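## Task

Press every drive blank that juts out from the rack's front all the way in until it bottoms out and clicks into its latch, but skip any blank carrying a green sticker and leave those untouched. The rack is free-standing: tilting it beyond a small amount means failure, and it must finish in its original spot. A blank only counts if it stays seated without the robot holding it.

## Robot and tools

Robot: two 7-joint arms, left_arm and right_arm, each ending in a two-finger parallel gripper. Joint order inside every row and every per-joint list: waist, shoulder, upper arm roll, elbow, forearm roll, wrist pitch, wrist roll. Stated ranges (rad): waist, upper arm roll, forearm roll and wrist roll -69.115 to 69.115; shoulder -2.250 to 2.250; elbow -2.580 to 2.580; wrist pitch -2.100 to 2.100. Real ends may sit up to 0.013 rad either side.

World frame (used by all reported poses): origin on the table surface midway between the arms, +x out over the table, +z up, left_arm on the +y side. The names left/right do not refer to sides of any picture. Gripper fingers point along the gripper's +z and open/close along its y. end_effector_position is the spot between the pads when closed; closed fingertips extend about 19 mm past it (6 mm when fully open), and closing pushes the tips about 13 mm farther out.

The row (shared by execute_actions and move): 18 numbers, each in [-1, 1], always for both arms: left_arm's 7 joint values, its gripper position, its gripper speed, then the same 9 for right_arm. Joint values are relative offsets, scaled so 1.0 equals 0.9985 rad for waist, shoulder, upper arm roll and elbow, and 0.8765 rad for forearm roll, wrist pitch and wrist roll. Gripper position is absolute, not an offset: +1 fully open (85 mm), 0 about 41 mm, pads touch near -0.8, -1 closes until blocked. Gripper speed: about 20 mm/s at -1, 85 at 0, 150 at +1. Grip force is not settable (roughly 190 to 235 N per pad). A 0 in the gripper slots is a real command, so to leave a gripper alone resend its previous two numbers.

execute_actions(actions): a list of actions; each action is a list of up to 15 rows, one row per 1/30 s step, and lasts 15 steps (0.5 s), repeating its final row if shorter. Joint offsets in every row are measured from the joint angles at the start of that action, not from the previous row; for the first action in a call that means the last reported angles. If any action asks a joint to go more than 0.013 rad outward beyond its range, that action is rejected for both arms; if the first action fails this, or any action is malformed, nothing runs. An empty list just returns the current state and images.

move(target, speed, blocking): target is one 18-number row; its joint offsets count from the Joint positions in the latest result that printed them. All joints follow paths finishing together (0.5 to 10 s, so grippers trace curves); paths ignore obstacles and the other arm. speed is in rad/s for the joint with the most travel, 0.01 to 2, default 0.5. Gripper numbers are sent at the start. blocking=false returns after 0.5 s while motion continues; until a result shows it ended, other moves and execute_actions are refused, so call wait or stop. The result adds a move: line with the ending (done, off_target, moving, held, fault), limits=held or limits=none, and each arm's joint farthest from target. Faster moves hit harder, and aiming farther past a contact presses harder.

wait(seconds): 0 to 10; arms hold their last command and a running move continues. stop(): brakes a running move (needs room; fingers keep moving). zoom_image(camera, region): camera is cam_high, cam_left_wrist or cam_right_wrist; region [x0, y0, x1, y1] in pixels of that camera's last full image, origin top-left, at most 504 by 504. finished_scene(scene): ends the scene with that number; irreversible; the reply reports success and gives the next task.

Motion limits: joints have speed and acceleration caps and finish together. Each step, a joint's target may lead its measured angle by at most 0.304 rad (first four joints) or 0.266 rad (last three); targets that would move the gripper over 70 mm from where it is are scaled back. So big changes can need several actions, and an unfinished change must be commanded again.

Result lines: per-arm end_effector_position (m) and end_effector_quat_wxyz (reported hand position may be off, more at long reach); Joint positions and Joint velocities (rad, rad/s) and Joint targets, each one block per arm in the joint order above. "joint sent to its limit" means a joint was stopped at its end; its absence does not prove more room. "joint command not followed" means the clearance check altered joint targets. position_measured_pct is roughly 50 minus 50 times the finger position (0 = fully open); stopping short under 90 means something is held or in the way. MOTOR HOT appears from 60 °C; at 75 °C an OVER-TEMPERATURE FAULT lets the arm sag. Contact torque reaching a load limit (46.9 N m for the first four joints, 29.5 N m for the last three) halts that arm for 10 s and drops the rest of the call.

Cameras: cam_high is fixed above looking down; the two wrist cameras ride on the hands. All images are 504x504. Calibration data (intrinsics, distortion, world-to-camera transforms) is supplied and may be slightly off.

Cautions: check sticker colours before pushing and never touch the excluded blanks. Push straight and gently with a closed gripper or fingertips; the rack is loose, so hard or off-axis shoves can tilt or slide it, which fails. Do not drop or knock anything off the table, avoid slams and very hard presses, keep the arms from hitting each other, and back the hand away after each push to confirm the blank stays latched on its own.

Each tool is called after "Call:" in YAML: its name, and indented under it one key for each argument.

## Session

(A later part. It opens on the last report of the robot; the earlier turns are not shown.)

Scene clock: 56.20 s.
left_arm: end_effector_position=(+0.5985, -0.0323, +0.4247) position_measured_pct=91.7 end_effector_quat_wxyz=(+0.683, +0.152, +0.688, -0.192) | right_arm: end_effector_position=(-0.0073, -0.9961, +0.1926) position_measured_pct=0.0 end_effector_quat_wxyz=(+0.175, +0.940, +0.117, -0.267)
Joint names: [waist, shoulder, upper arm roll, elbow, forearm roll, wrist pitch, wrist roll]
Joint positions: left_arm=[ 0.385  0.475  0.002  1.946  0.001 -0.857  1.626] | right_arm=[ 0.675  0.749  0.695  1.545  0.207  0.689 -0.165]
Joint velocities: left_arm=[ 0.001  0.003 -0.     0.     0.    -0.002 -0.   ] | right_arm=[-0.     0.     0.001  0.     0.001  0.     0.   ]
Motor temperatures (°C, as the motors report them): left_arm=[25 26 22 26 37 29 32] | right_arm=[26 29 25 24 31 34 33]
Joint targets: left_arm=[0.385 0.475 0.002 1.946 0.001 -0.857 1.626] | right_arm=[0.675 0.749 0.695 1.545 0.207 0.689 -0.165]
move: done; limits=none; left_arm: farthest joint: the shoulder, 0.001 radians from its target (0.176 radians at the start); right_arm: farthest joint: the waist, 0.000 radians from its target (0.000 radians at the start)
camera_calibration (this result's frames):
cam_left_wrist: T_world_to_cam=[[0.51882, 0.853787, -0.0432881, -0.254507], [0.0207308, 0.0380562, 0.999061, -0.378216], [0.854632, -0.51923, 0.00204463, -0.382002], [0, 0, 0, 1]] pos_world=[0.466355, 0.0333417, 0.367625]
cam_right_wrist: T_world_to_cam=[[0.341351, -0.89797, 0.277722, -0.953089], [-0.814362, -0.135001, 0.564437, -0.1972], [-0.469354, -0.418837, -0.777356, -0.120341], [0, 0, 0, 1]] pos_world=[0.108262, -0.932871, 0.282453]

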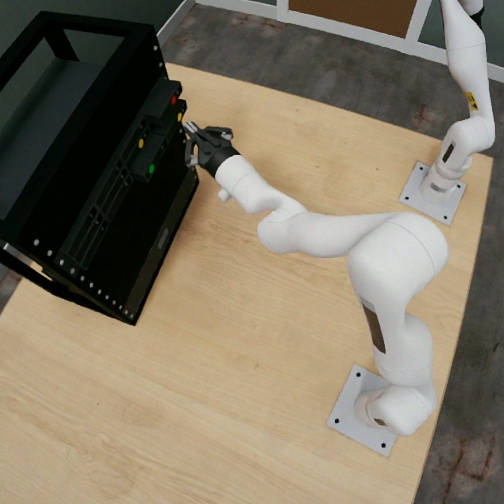

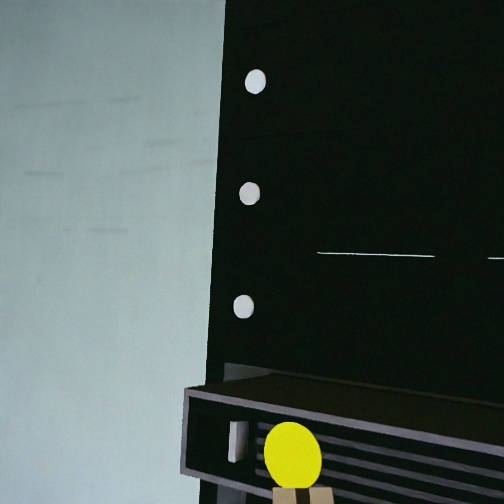

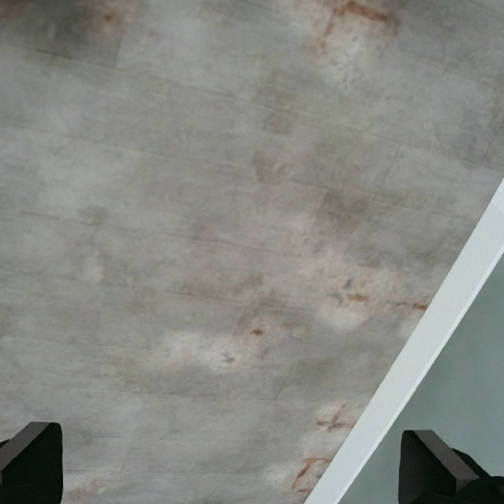

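Call:
move:
  target: [0.0,0.13,0,-0.265,0,0.15,0,-1,1,0,0,0,0,0,0,0,1,0]
  speed: 0.06

Call:
move:
  target: [0.02,-0.12,0,0.26,0,-0.15,0,-1,1,0,0,0,0,0,0,0,1,0]
  speed: 0.2

Scene clock: 64.93 s.
left_arm: end_effector_position=(+0.6628, -0.0686, +0.4277) position_measured_pct=91.7 end_effector_quat_wxyz=(+0.683, +0.153, +0.688, -0.193) | right_arm: end_effector_position=(-0.0073, -0.9961, +0.1926) position_measured_pct=0.0 end_effector_quat_wxyz=(+0.175, +0.940, +0.117, -0.267)
Joint names: [waist, shoulder, upper arm roll, elbow, forearm roll, wrist pitch, wrist roll]
Joint positions: left_arm=[ 0.387  0.599  0.002  1.691  0.001 -0.726  1.626] | right_arm=[ 0.675  0.749  0.695  1.545  0.207  0.689 -0.165]
Joint velocities: left_arm=[ 0.    -0.    -0.001 -0.     0.001  0.003 -0.   ] | right_arm=[-0.  0. -0. -0. -0.  0. -0.]
Motor temperatures (°C, as the motors report them): left_arm=[25 26 22 26 37 29 32] | right_arm=[26 29 25 24 31 34 33]
Joint targets: left_arm=[0.385 0.605 0.002 1.681 0.001 -0.725 1.626] | right_arm=[0.675 0.749 0.695 1.545 0.207 0.689 -0.165]
move: done; limits=none; left_arm: farthest joint: the elbow, 0.009 radians from its target (0.265 radians at the start); right_arm: farthest joint: the waist, 0.000 radians from its target (0.000 radians at the start)
camera_calibration (this result's frames):
cam_left_wrist: T_world_to_cam=[[0.520721, 0.852596, -0.0439239, -0.257756], [0.0205808, 0.0388982, 0.999031, -0.380935], [0.853479, -0.52112, 0.002708, -0.455509], [0, 0, 0, 1]] pos_world=[0.530826, -0.00279546, 0.370478]
cam_right_wrist: T_world_to_cam=[[0.341352, -0.897969, 0.277724, -0.953089], [-0.814362, -0.135001, 0.564437, -0.197201], [-0.469354, -0.41884, -0.777354, -0.120344], [0, 0, 0, 1]] pos_world=[0.108263, -0.932872, 0.282453]

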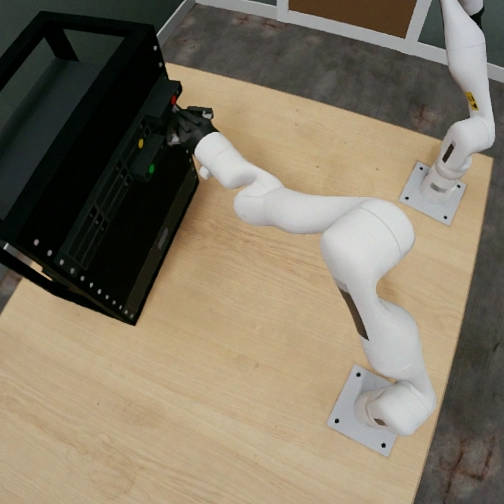

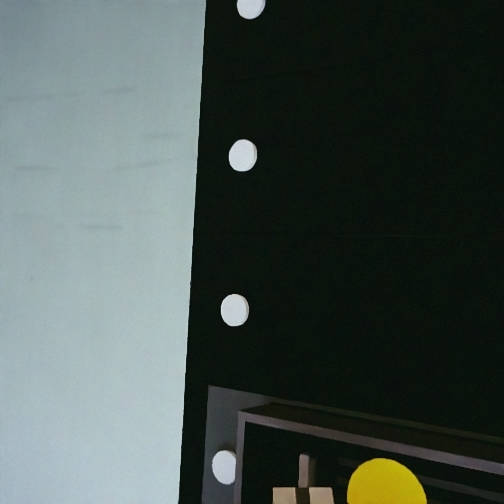

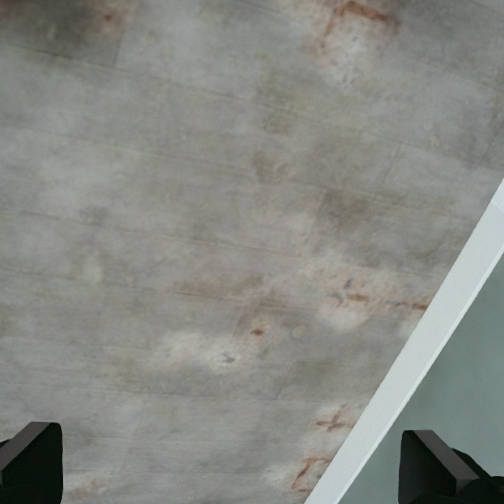

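Scene clock: 66.67 s.
left_arm: end_effector_position=(+0.5901, -0.0456, +0.4199) position_measured_pct=91.7 end_effector_quat_wxyz=(+0.678, +0.160, +0.689, -0.199) | right_arm: end_effector_position=(-0.0073, -0.9961, +0.1926) position_measured_pct=0.0 end_effector_quat_wxyz=(+0.175, +0.940, +0.117, -0.267)
Joint names: [waist, shoulder, upper arm roll, elbow, forearm roll, wrist pitch, wrist roll]
Joint positions: left_arm=[ 0.407  0.479  0.002  1.95   0.001 -0.857  1.626] | right_arm=[ 0.675  0.749  0.695  1.545  0.207  0.689 -0.165]
Joint velocities: left_arm=[-0.001 -0.002 -0.     0.002  0.    -0.001 -0.   ] | right_arm=[ 0.    -0.001  0.    -0.     0.001  0.    -0.001]
Motor temperatures (°C, as the motors report them): left_arm=[25 26 22 26 37 29 32] | right_arm=[26 29 25 24 31 34 33]
Joint targets: left_arm=[0.407 0.479 0.002 1.950 0.001 -0.857 1.626] | right_arm=[0.675 0.749 0.695 1.545 0.207 0.689 -0.165]
move: done; limits=none; left_arm: farthest joint: the elbow, 0.001 radians from its target (0.260 radians at the start); right_arm: farthest joint: the waist, 0.000 radians from its target (0.000 radians at the start)
camera_calibration (this result's frames):
cam_left_wrist: T_world_to_cam=[[0.537361, 0.842202, -0.0440344, -0.250108], [0.0285715, 0.0340034, 0.999013, -0.377448], [0.842868, -0.538089, -0.00579091, -0.372345], [0, 0, 0, 1]] pos_world=[0.45902, 0.0231213, 0.363906]
cam_right_wrist: T_world_to_cam=[[0.341354, -0.897967, 0.277726, -0.95309], [-0.814361, -0.135001, 0.564438, -0.197201], [-0.469354, -0.418843, -0.777353, -0.120348], [0, 0, 0, 1]] pos_world=[0.108263, -0.932873, 0.282453]

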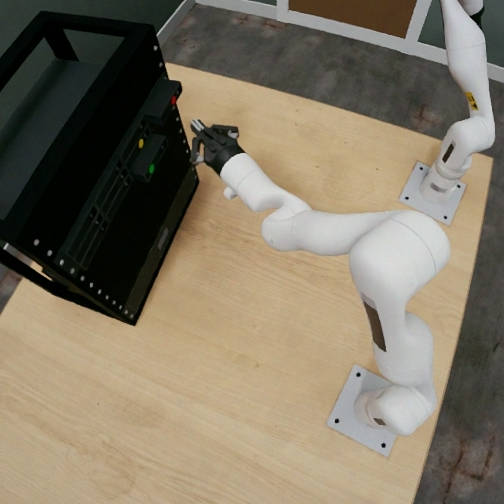

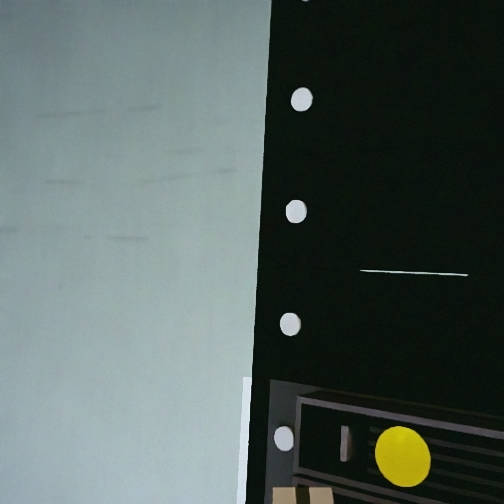

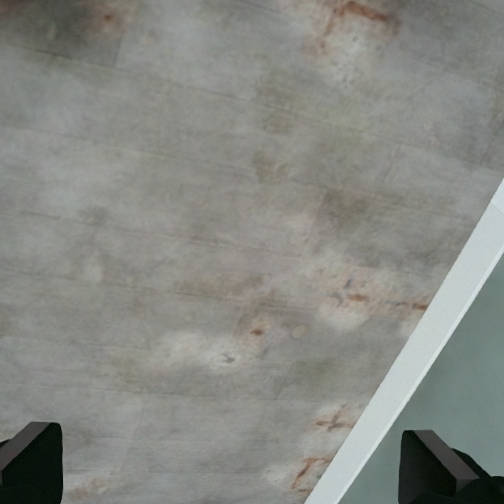

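Call:
move:
  target: [-0.022,-0.098,0,-0.076,0,0.19,0,-1,1,0,0,0,0,0,0,0,1,0]
  speed: 0.3

Scene clock: 72.53 s.
left_arm: end_effector_position=(+0.5986, -0.0326, +0.4782) position_measured_pct=91.7 end_effector_quat_wxyz=(+0.683, +0.152, +0.688, -0.192) | right_arm: end_effector_position=(-0.0073, -0.9961, +0.1926) position_measured_pct=0.0 end_effector_quat_wxyz=(+0.175, +0.940, +0.117, -0.267)
Joint names: [waist, shoulder, upper arm roll, elbow, forearm roll, wrist pitch, wrist roll]
Joint positions: left_arm=[ 0.385  0.382  0.002  1.874  0.001 -0.691  1.626] | right_arm=[ 0.675  0.749  0.695  1.545  0.207  0.689 -0.165]
Joint velocities: left_arm=[-0.    -0.002  0.    -0.     0.001  0.001  0.   ] | right_arm=[ 0.     0.     0.    -0.    -0.     0.     0.002]
Motor temperatures (°C, as the motors report them): left_arm=[25 26 22 26 37 29 32] | right_arm=[26 29 25 24 31 34 33]
Joint targets: left_arm=[0.385 0.381 0.002 1.874 0.001 -0.691 1.626] | right_arm=[0.675 0.749 0.695 1.545 0.207 0.689 -0.165]
move: done; limits=none; left_arm: farthest joint: the waist, 0.000 radians from its target (0.022 radians at the start); right_arm: farthest joint: the waist, 0.000 radians from its target (0.000 radians at the start)
camera_calibration (this result's frames):
cam_left_wrist: T_world_to_cam=[[0.519231, 0.853523, -0.0435647, -0.252069], [0.0215914, 0.0378576, 0.99905, -0.432145], [0.854361, -0.519678, 0.00122805, -0.381853], [0, 0, 0, 1]] pos_world=[0.466453, 0.0330661, 0.421222]
cam_right_wrist: T_world_to_cam=[[0.341356, -0.897966, 0.277728, -0.95309], [-0.814361, -0.135001, 0.564439, -0.197201], [-0.469354, -0.418845, -0.777352, -0.120351], [0, 0, 0, 1]] pos_world=[0.108263, -0.932874, 0.282453]

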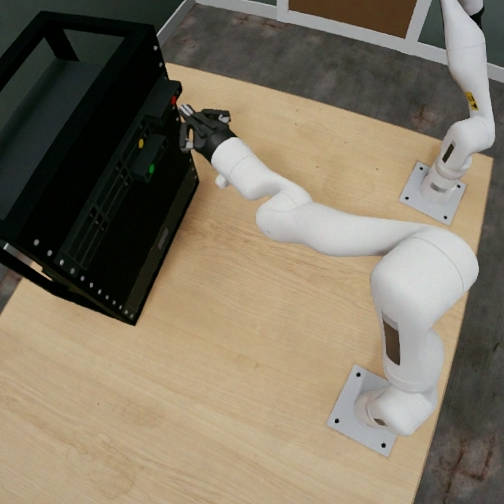

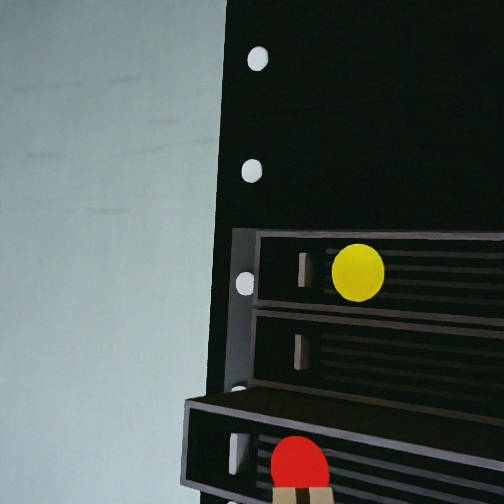

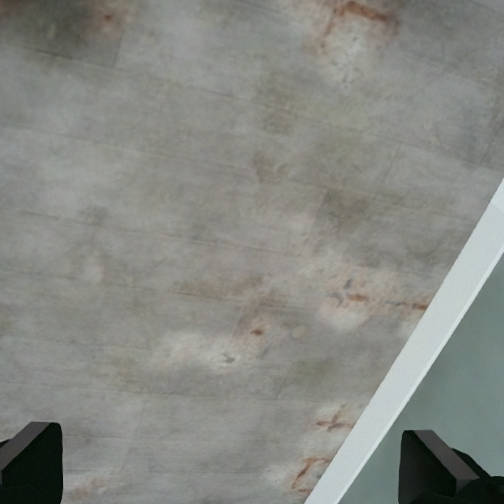

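Yellow looks flush. Push red, retreat.

Call:
move:
  target: [-0.01,0.165,0,-0.295,0,0.15,0,-1,1,0,0,0,0,0,0,0,1,0]
  speed: 0.06

Call:
move:
  target: [0.02,-0.15,0,0.28,0,-0.15,0,-1,1,0,0,0,0,0,0,0,1,0]
  speed: 0.2

Scene clock: 80.37 s.
left_arm: end_effector_position=(+0.6672, -0.0687, +0.4830) position_measured_pct=91.7 end_effector_quat_wxyz=(+0.680, +0.152, +0.690, -0.192) | right_arm: end_effector_position=(-0.0073, -0.9961, +0.1926) position_measured_pct=0.0 end_effector_quat_wxyz=(+0.175, +0.940, +0.117, -0.267)
Joint names: [waist, shoulder, upper arm roll, elbow, forearm roll, wrist pitch, wrist roll]
Joint positions: left_arm=[ 0.381  0.525  0.006  1.603  0.    -0.557  1.626] | right_arm=[ 0.675  0.749  0.695  1.545  0.207  0.689 -0.165]
Joint velocities: left_arm=[-0.001 -0.     0.001  0.001 -0.002  0.001 -0.   ] | right_arm=[ 0.    -0.    -0.001  0.    -0.001  0.     0.002]
Motor temperatures (°C, as the motors report them): left_arm=[25 26 22 26 37 29 32] | right_arm=[26 29 25 24 31 34 33]
Joint targets: left_arm=[0.375 0.546 0.002 1.580 0.001 -0.559 1.626] | right_arm=[0.675 0.749 0.695 1.545 0.207 0.689 -0.165]
move: off_target (left_arm); limits=none; left_arm: farthest joint: the elbow, 0.024 radians from its target (0.295 radians at the start); right_arm: farthest joint: the waist, 0.000 radians from its target (0.000 radians at the start)
camera_calibration (this result's frames):
cam_left_wrist: T_world_to_cam=[[0.518914, 0.853608, -0.04563, -0.255426], [0.0272782, 0.0368167, 0.99895, -0.440843], [0.854391, -0.519614, -0.00418018, -0.456637], [0, 0, 0, 1]] pos_world=[0.534716, -0.00301074, 0.426816]
cam_right_wrist: T_world_to_cam=[[0.341358, -0.897965, 0.27773, -0.953091], [-0.81436, -0.135001, 0.56444, -0.197201], [-0.469353, -0.418848, -0.77735, -0.120354], [0, 0, 0, 1]] pos_world=[0.108264, -0.932875, 0.282453]

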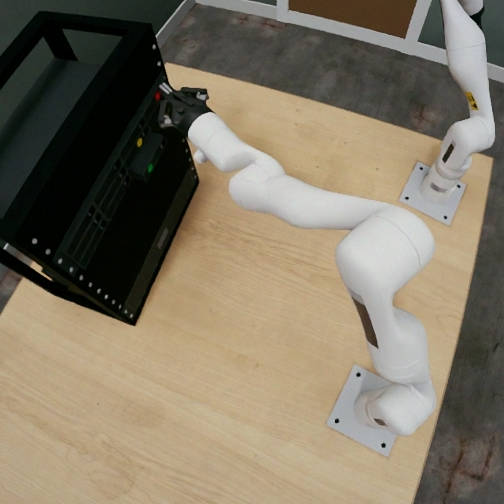

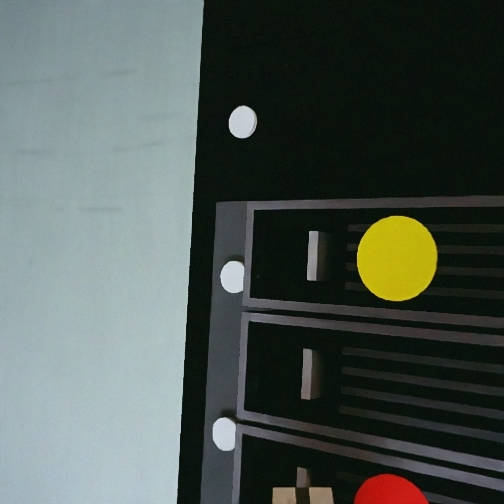

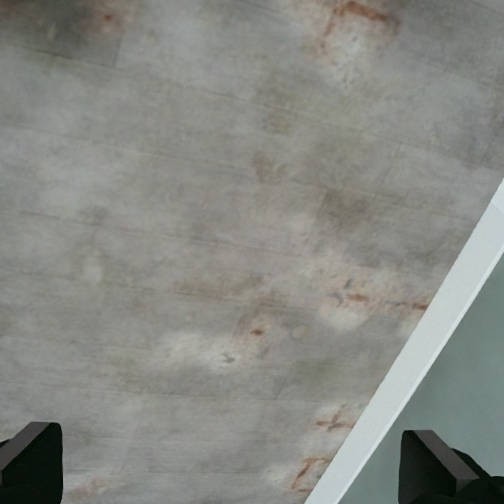

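Scene clock: 82.20 s.
left_arm: end_effector_position=(+0.5890, -0.0432, +0.4776) position_measured_pct=91.7 end_effector_quat_wxyz=(+0.679, +0.159, +0.688, -0.199) | right_arm: end_effector_position=(-0.0073, -0.9961, +0.1926) position_measured_pct=0.0 end_effector_quat_wxyz=(+0.175, +0.940, +0.117, -0.267)
Joint names: [waist, shoulder, upper arm roll, elbow, forearm roll, wrist pitch, wrist roll]
Joint positions: left_arm=[ 0.401  0.375  0.006  1.882  0.    -0.688  1.626] | right_arm=[ 0.675  0.749  0.695  1.545  0.207  0.689 -0.165]
Joint velocities: left_arm=[ 0.001 -0.003  0.     0.002 -0.     0.     0.   ] | right_arm=[ 0.    -0.001 -0.     0.    -0.    -0.    -0.   ]
Motor temperatures (°C, as the motors report them): left_arm=[25 26 22 26 37 29 32] | right_arm=[26 29 25 24 31 34 33]
Joint targets: left_arm=[0.401 0.375 0.006 1.883 0.000 -0.688 1.626] | right_arm=[0.675 0.749 0.695 1.545 0.207 0.689 -0.165]
move: done; limits=none; left_arm: farthest joint: the waist, 0.000 radians from its target (0.020 radians at the start); right_arm: farthest joint: the waist, 0.000 radians from its target (0.000 radians at the start)
camera_calibration (this result's frames):
cam_left_wrist: T_world_to_cam=[[0.536194, 0.842909, -0.0447244, -0.247914], [0.0263398, 0.0362509, 0.998996, -0.433722], [0.843684, -0.536833, -0.00276458, -0.371662], [0, 0, 0, 1]] pos_world=[0.457919, 0.0251717, 0.421171]
cam_right_wrist: T_world_to_cam=[[0.341359, -0.897964, 0.277733, -0.953092], [-0.81436, -0.135001, 0.564441, -0.197201], [-0.469353, -0.418851, -0.777349, -0.120357], [0, 0, 0, 1]] pos_world=[0.108264, -0.932876, 0.282454]

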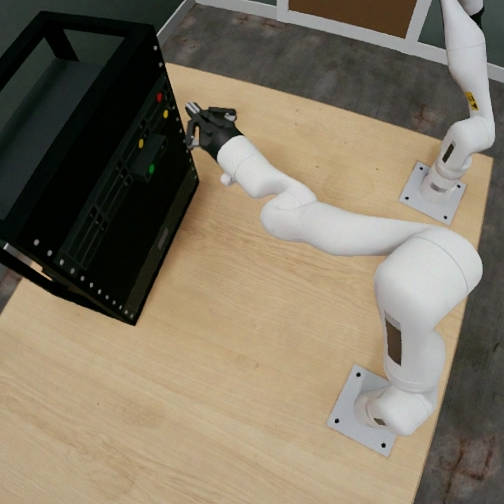

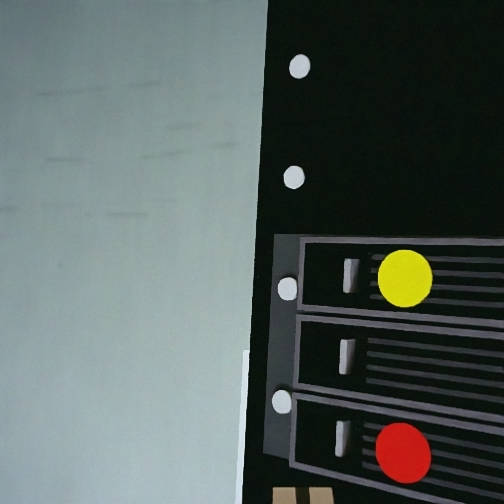

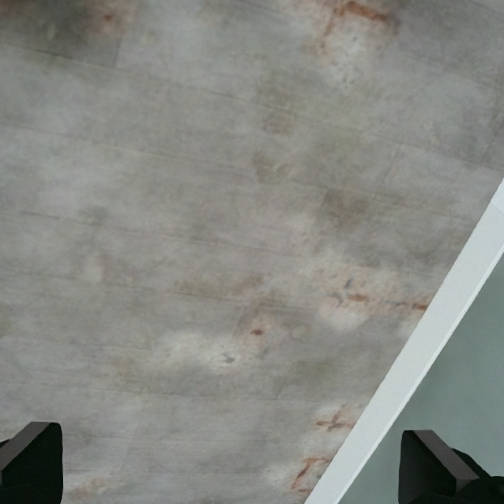

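Call:
move:
  target: [-0.016,0.1,0,0.064,0,-0.193,0,-1,1,0,0,0,0,0,0,0,1,0]
  speed: 0.3

Call:
move:
  target: [-0.005,0.148,0,-0.295,0,0.155,0,-1,1,0,0,0,0,0,0,0,1,0]
  speed: 0.1

Call:
move:
  target: [0.02,-0.13,0,0.27,0,-0.15,0,-1,1,0,0,0,0,0,0,0,1,0]
  speed: 0.25

Scene clock: 87.80 s.
left_arm: end_effector_position=(+0.5970, -0.0346, +0.4251) position_measured_pct=91.7 end_effector_quat_wxyz=(+0.683, +0.153, +0.688, -0.194) | right_arm: end_effector_position=(-0.0073, -0.9961, +0.1926) position_measured_pct=0.0 end_effector_quat_wxyz=(+0.175, +0.940, +0.117, -0.267)
Joint names: [waist, shoulder, upper arm roll, elbow, forearm roll, wrist pitch, wrist roll]
Joint positions: left_arm=[ 0.385  0.475  0.006  1.946  0.    -0.857  1.626] | right_arm=[ 0.675  0.749  0.695  1.545  0.207  0.689 -0.165]
Joint velocities: left_arm=[-0.002  0.003  0.     0.    -0.001 -0.001  0.   ] | right_arm=[-0.    -0.001 -0.     0.     0.    -0.    -0.002]
Motor temperatures (°C, as the motors report them): left_arm=[25 26 22 26 37 29 32] | right_arm=[26 29 25 24 31 34 33]
Joint targets: left_arm=[0.385 0.475 0.006 1.946 0.000 -0.858 1.626] | right_arm=[0.675 0.749 0.695 1.545 0.207 0.689 -0.165]
move: done; limits=none; left_arm: farthest joint: the waist, 0.000 radians from its target (0.016 radians at the start); right_arm: farthest joint: the waist, 0.000 radians from its target (0.000 radians at the start)
camera_calibration (this result's frames):
cam_left_wrist: T_world_to_cam=[[0.522632, 0.851375, -0.0449051, -0.253402], [0.0210615, 0.0397618, 0.998987, -0.378598], [0.852298, -0.523048, 0.00284957, -0.381017], [0, 0, 0, 1]] pos_world=[0.46515, 0.031504, 0.367921]
cam_right_wrist: T_world_to_cam=[[0.341361, -0.897962, 0.277735, -0.953092], [-0.814359, -0.135001, 0.564441, -0.197201], [-0.469353, -0.418854, -0.777348, -0.12036], [0, 0, 0, 1]] pos_world=[0.108264, -0.932877, 0.282454]

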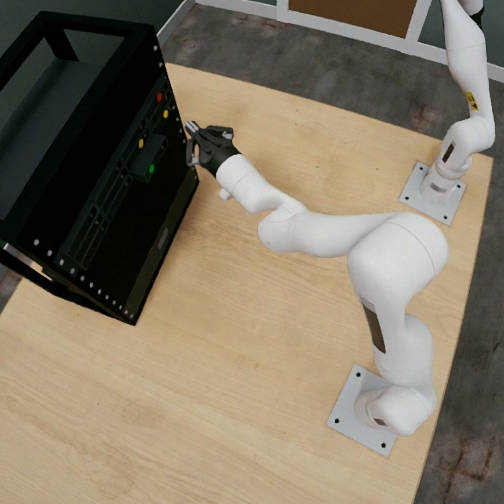

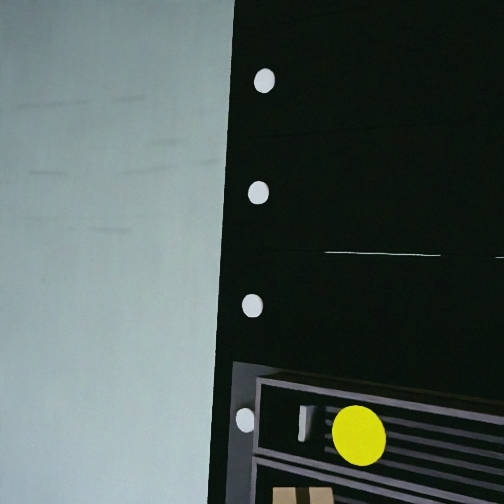

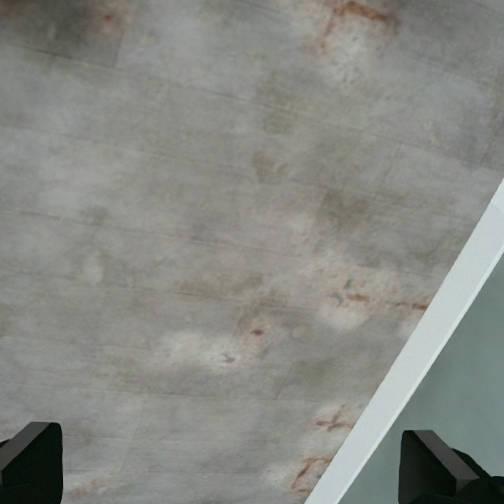

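Scene clock: 91.13 s.
left_arm: end_effector_position=(+0.6648, -0.0810, +0.4296) position_measured_pct=91.7 end_effector_quat_wxyz=(+0.684, +0.156, +0.684, -0.200) | right_arm: end_effector_position=(-0.0073, -0.9961, +0.1926) position_measured_pct=0.0 end_effector_quat_wxyz=(+0.175, +0.940, +0.117, -0.267)
Joint names: [waist, shoulder, upper arm roll, elbow, forearm roll, wrist pitch, wrist roll]
Joint positions: left_arm=[ 0.391  0.614  0.013  1.663 -0.003 -0.722  1.626] | right_arm=[ 0.675  0.749  0.695  1.545  0.207  0.689 -0.165]
Joint velocities: left_arm=[ 0.001  0.002 -0.    -0.002 -0.    -0.001 -0.   ] | right_arm=[ 0.    -0.    -0.     0.     0.001 -0.    -0.   ]
Motor temperatures (°C, as the motors report them): left_arm=[25 26 22 26 37 29 32] | right_arm=[26 29 25 24 31 34 33]
Joint targets: left_arm=[0.380 0.622 0.006 1.652 0.000 -0.722 1.626] | right_arm=[0.675 0.749 0.695 1.545 0.207 0.689 -0.165]
move: off_target (left_arm); limits=none; left_arm: farthest joint: the waist, 0.011 radians from its target (0.005 radians at the start); right_arm: farthest joint: the waist, 0.000 radians from its target (0.000 radians at the start)
camera_calibration (this result's frames):
cam_left_wrist: T_world_to_cam=[[0.533882, 0.844287, -0.0463663, -0.256498], [0.0150656, 0.0453284, 0.998859, -0.378163], [0.845425, -0.533972, 0.0114804, -0.463082], [0, 0, 0, 1]] pos_world=[0.534138, -0.0135735, 0.371155]
cam_right_wrist: T_world_to_cam=[[0.341362, -0.897961, 0.277737, -0.953093], [-0.814359, -0.135, 0.564442, -0.197201], [-0.469352, -0.418857, -0.777346, -0.120363], [0, 0, 0, 1]] pos_world=[0.108265, -0.932878, 0.282454]

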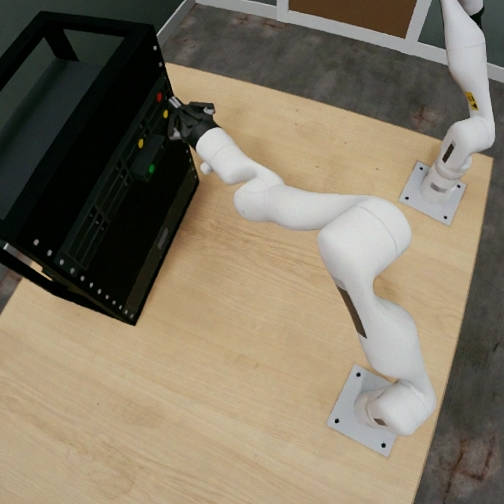

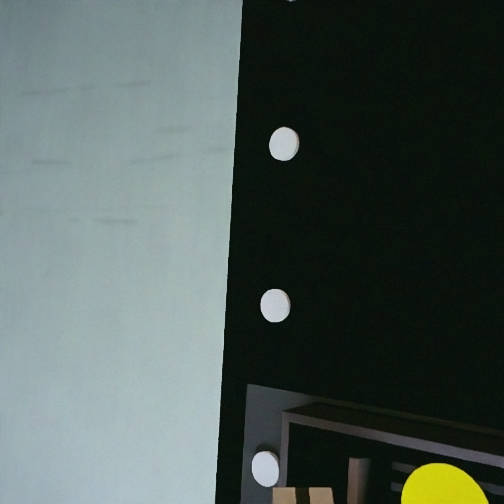

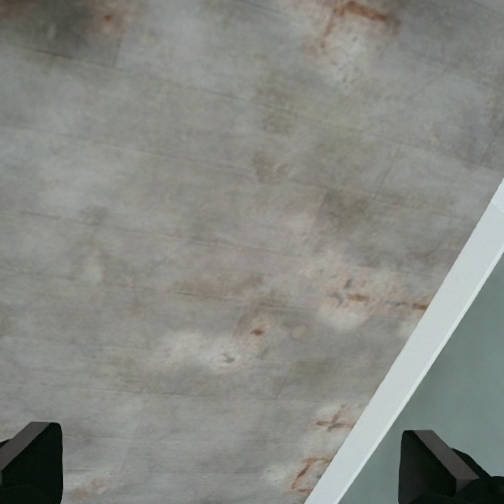

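Scene clock: 92.67 s.
left_arm: end_effector_position=(+0.5893, -0.0565, +0.4240) position_measured_pct=91.7 end_effector_quat_wxyz=(+0.679, +0.165, +0.685, -0.206) | right_arm: end_effector_position=(-0.0073, -0.9961, +0.1926) position_measured_pct=0.0 end_effector_quat_wxyz=(+0.175, +0.940, +0.117, -0.267)
Joint names: [waist, shoulder, upper arm roll, elbow, forearm roll, wrist pitch, wrist roll]
Joint positions: left_arm=[ 0.411  0.485  0.013  1.932 -0.003 -0.854  1.626] | right_arm=[ 0.675  0.749  0.695  1.545  0.207  0.689 -0.165]
Joint velocities: left_arm=[ 0.001 -0.002  0.     0.001  0.001 -0.001  0.   ] | right_arm=[-0.     0.001 -0.001  0.     0.     0.    -0.002]
Motor temperatures (°C, as the motors report them): left_arm=[25 26 22 26 37 29 32] | right_arm=[26 29 25 24 31 34 33]
Joint targets: left_arm=[0.411 0.485 0.013 1.932 -0.003 -0.854 1.626] | right_arm=[0.675 0.749 0.695 1.545 0.207 0.689 -0.165]
move: done; limits=none; left_arm: farthest joint: the shoulder, 0.001 radians from its target (0.130 radians at the start); right_arm: farthest joint: the waist, 0.000 radians from its target (0.000 radians at the start)
camera_calibration (this result's frames):
cam_left_wrist: T_world_to_cam=[[0.551295, 0.833056, -0.045732, -0.248393], [0.0227871, 0.039759, 0.998949, -0.377475], [0.833999, -0.551758, 0.00293605, -0.376756], [0, 0, 0, 1]] pos_world=[0.459754, 0.0140548, 0.366825]
cam_right_wrist: T_world_to_cam=[[0.341364, -0.89796, 0.277739, -0.953094], [-0.814358, -0.135, 0.564443, -0.197202], [-0.469352, -0.41886, -0.777345, -0.120366], [0, 0, 0, 1]] pos_world=[0.108265, -0.932879, 0.282454]

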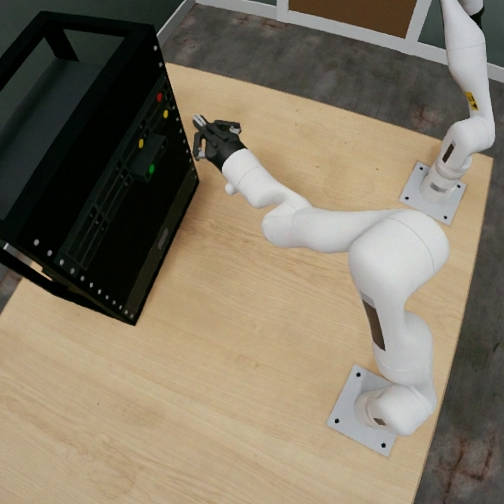

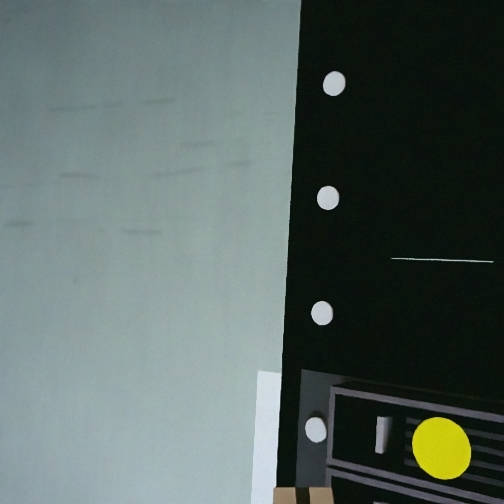

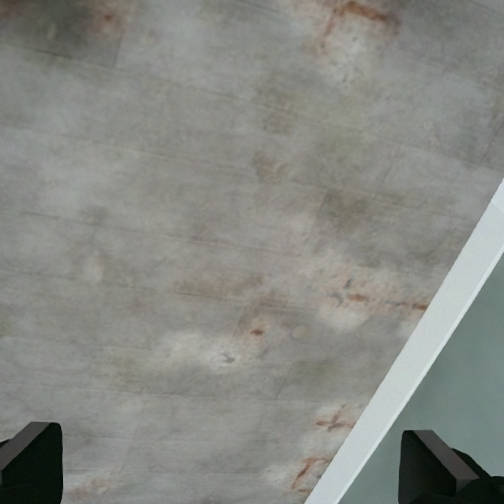

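Call:
finished_scene:
  scene: 2

The scene is finished: the task was done.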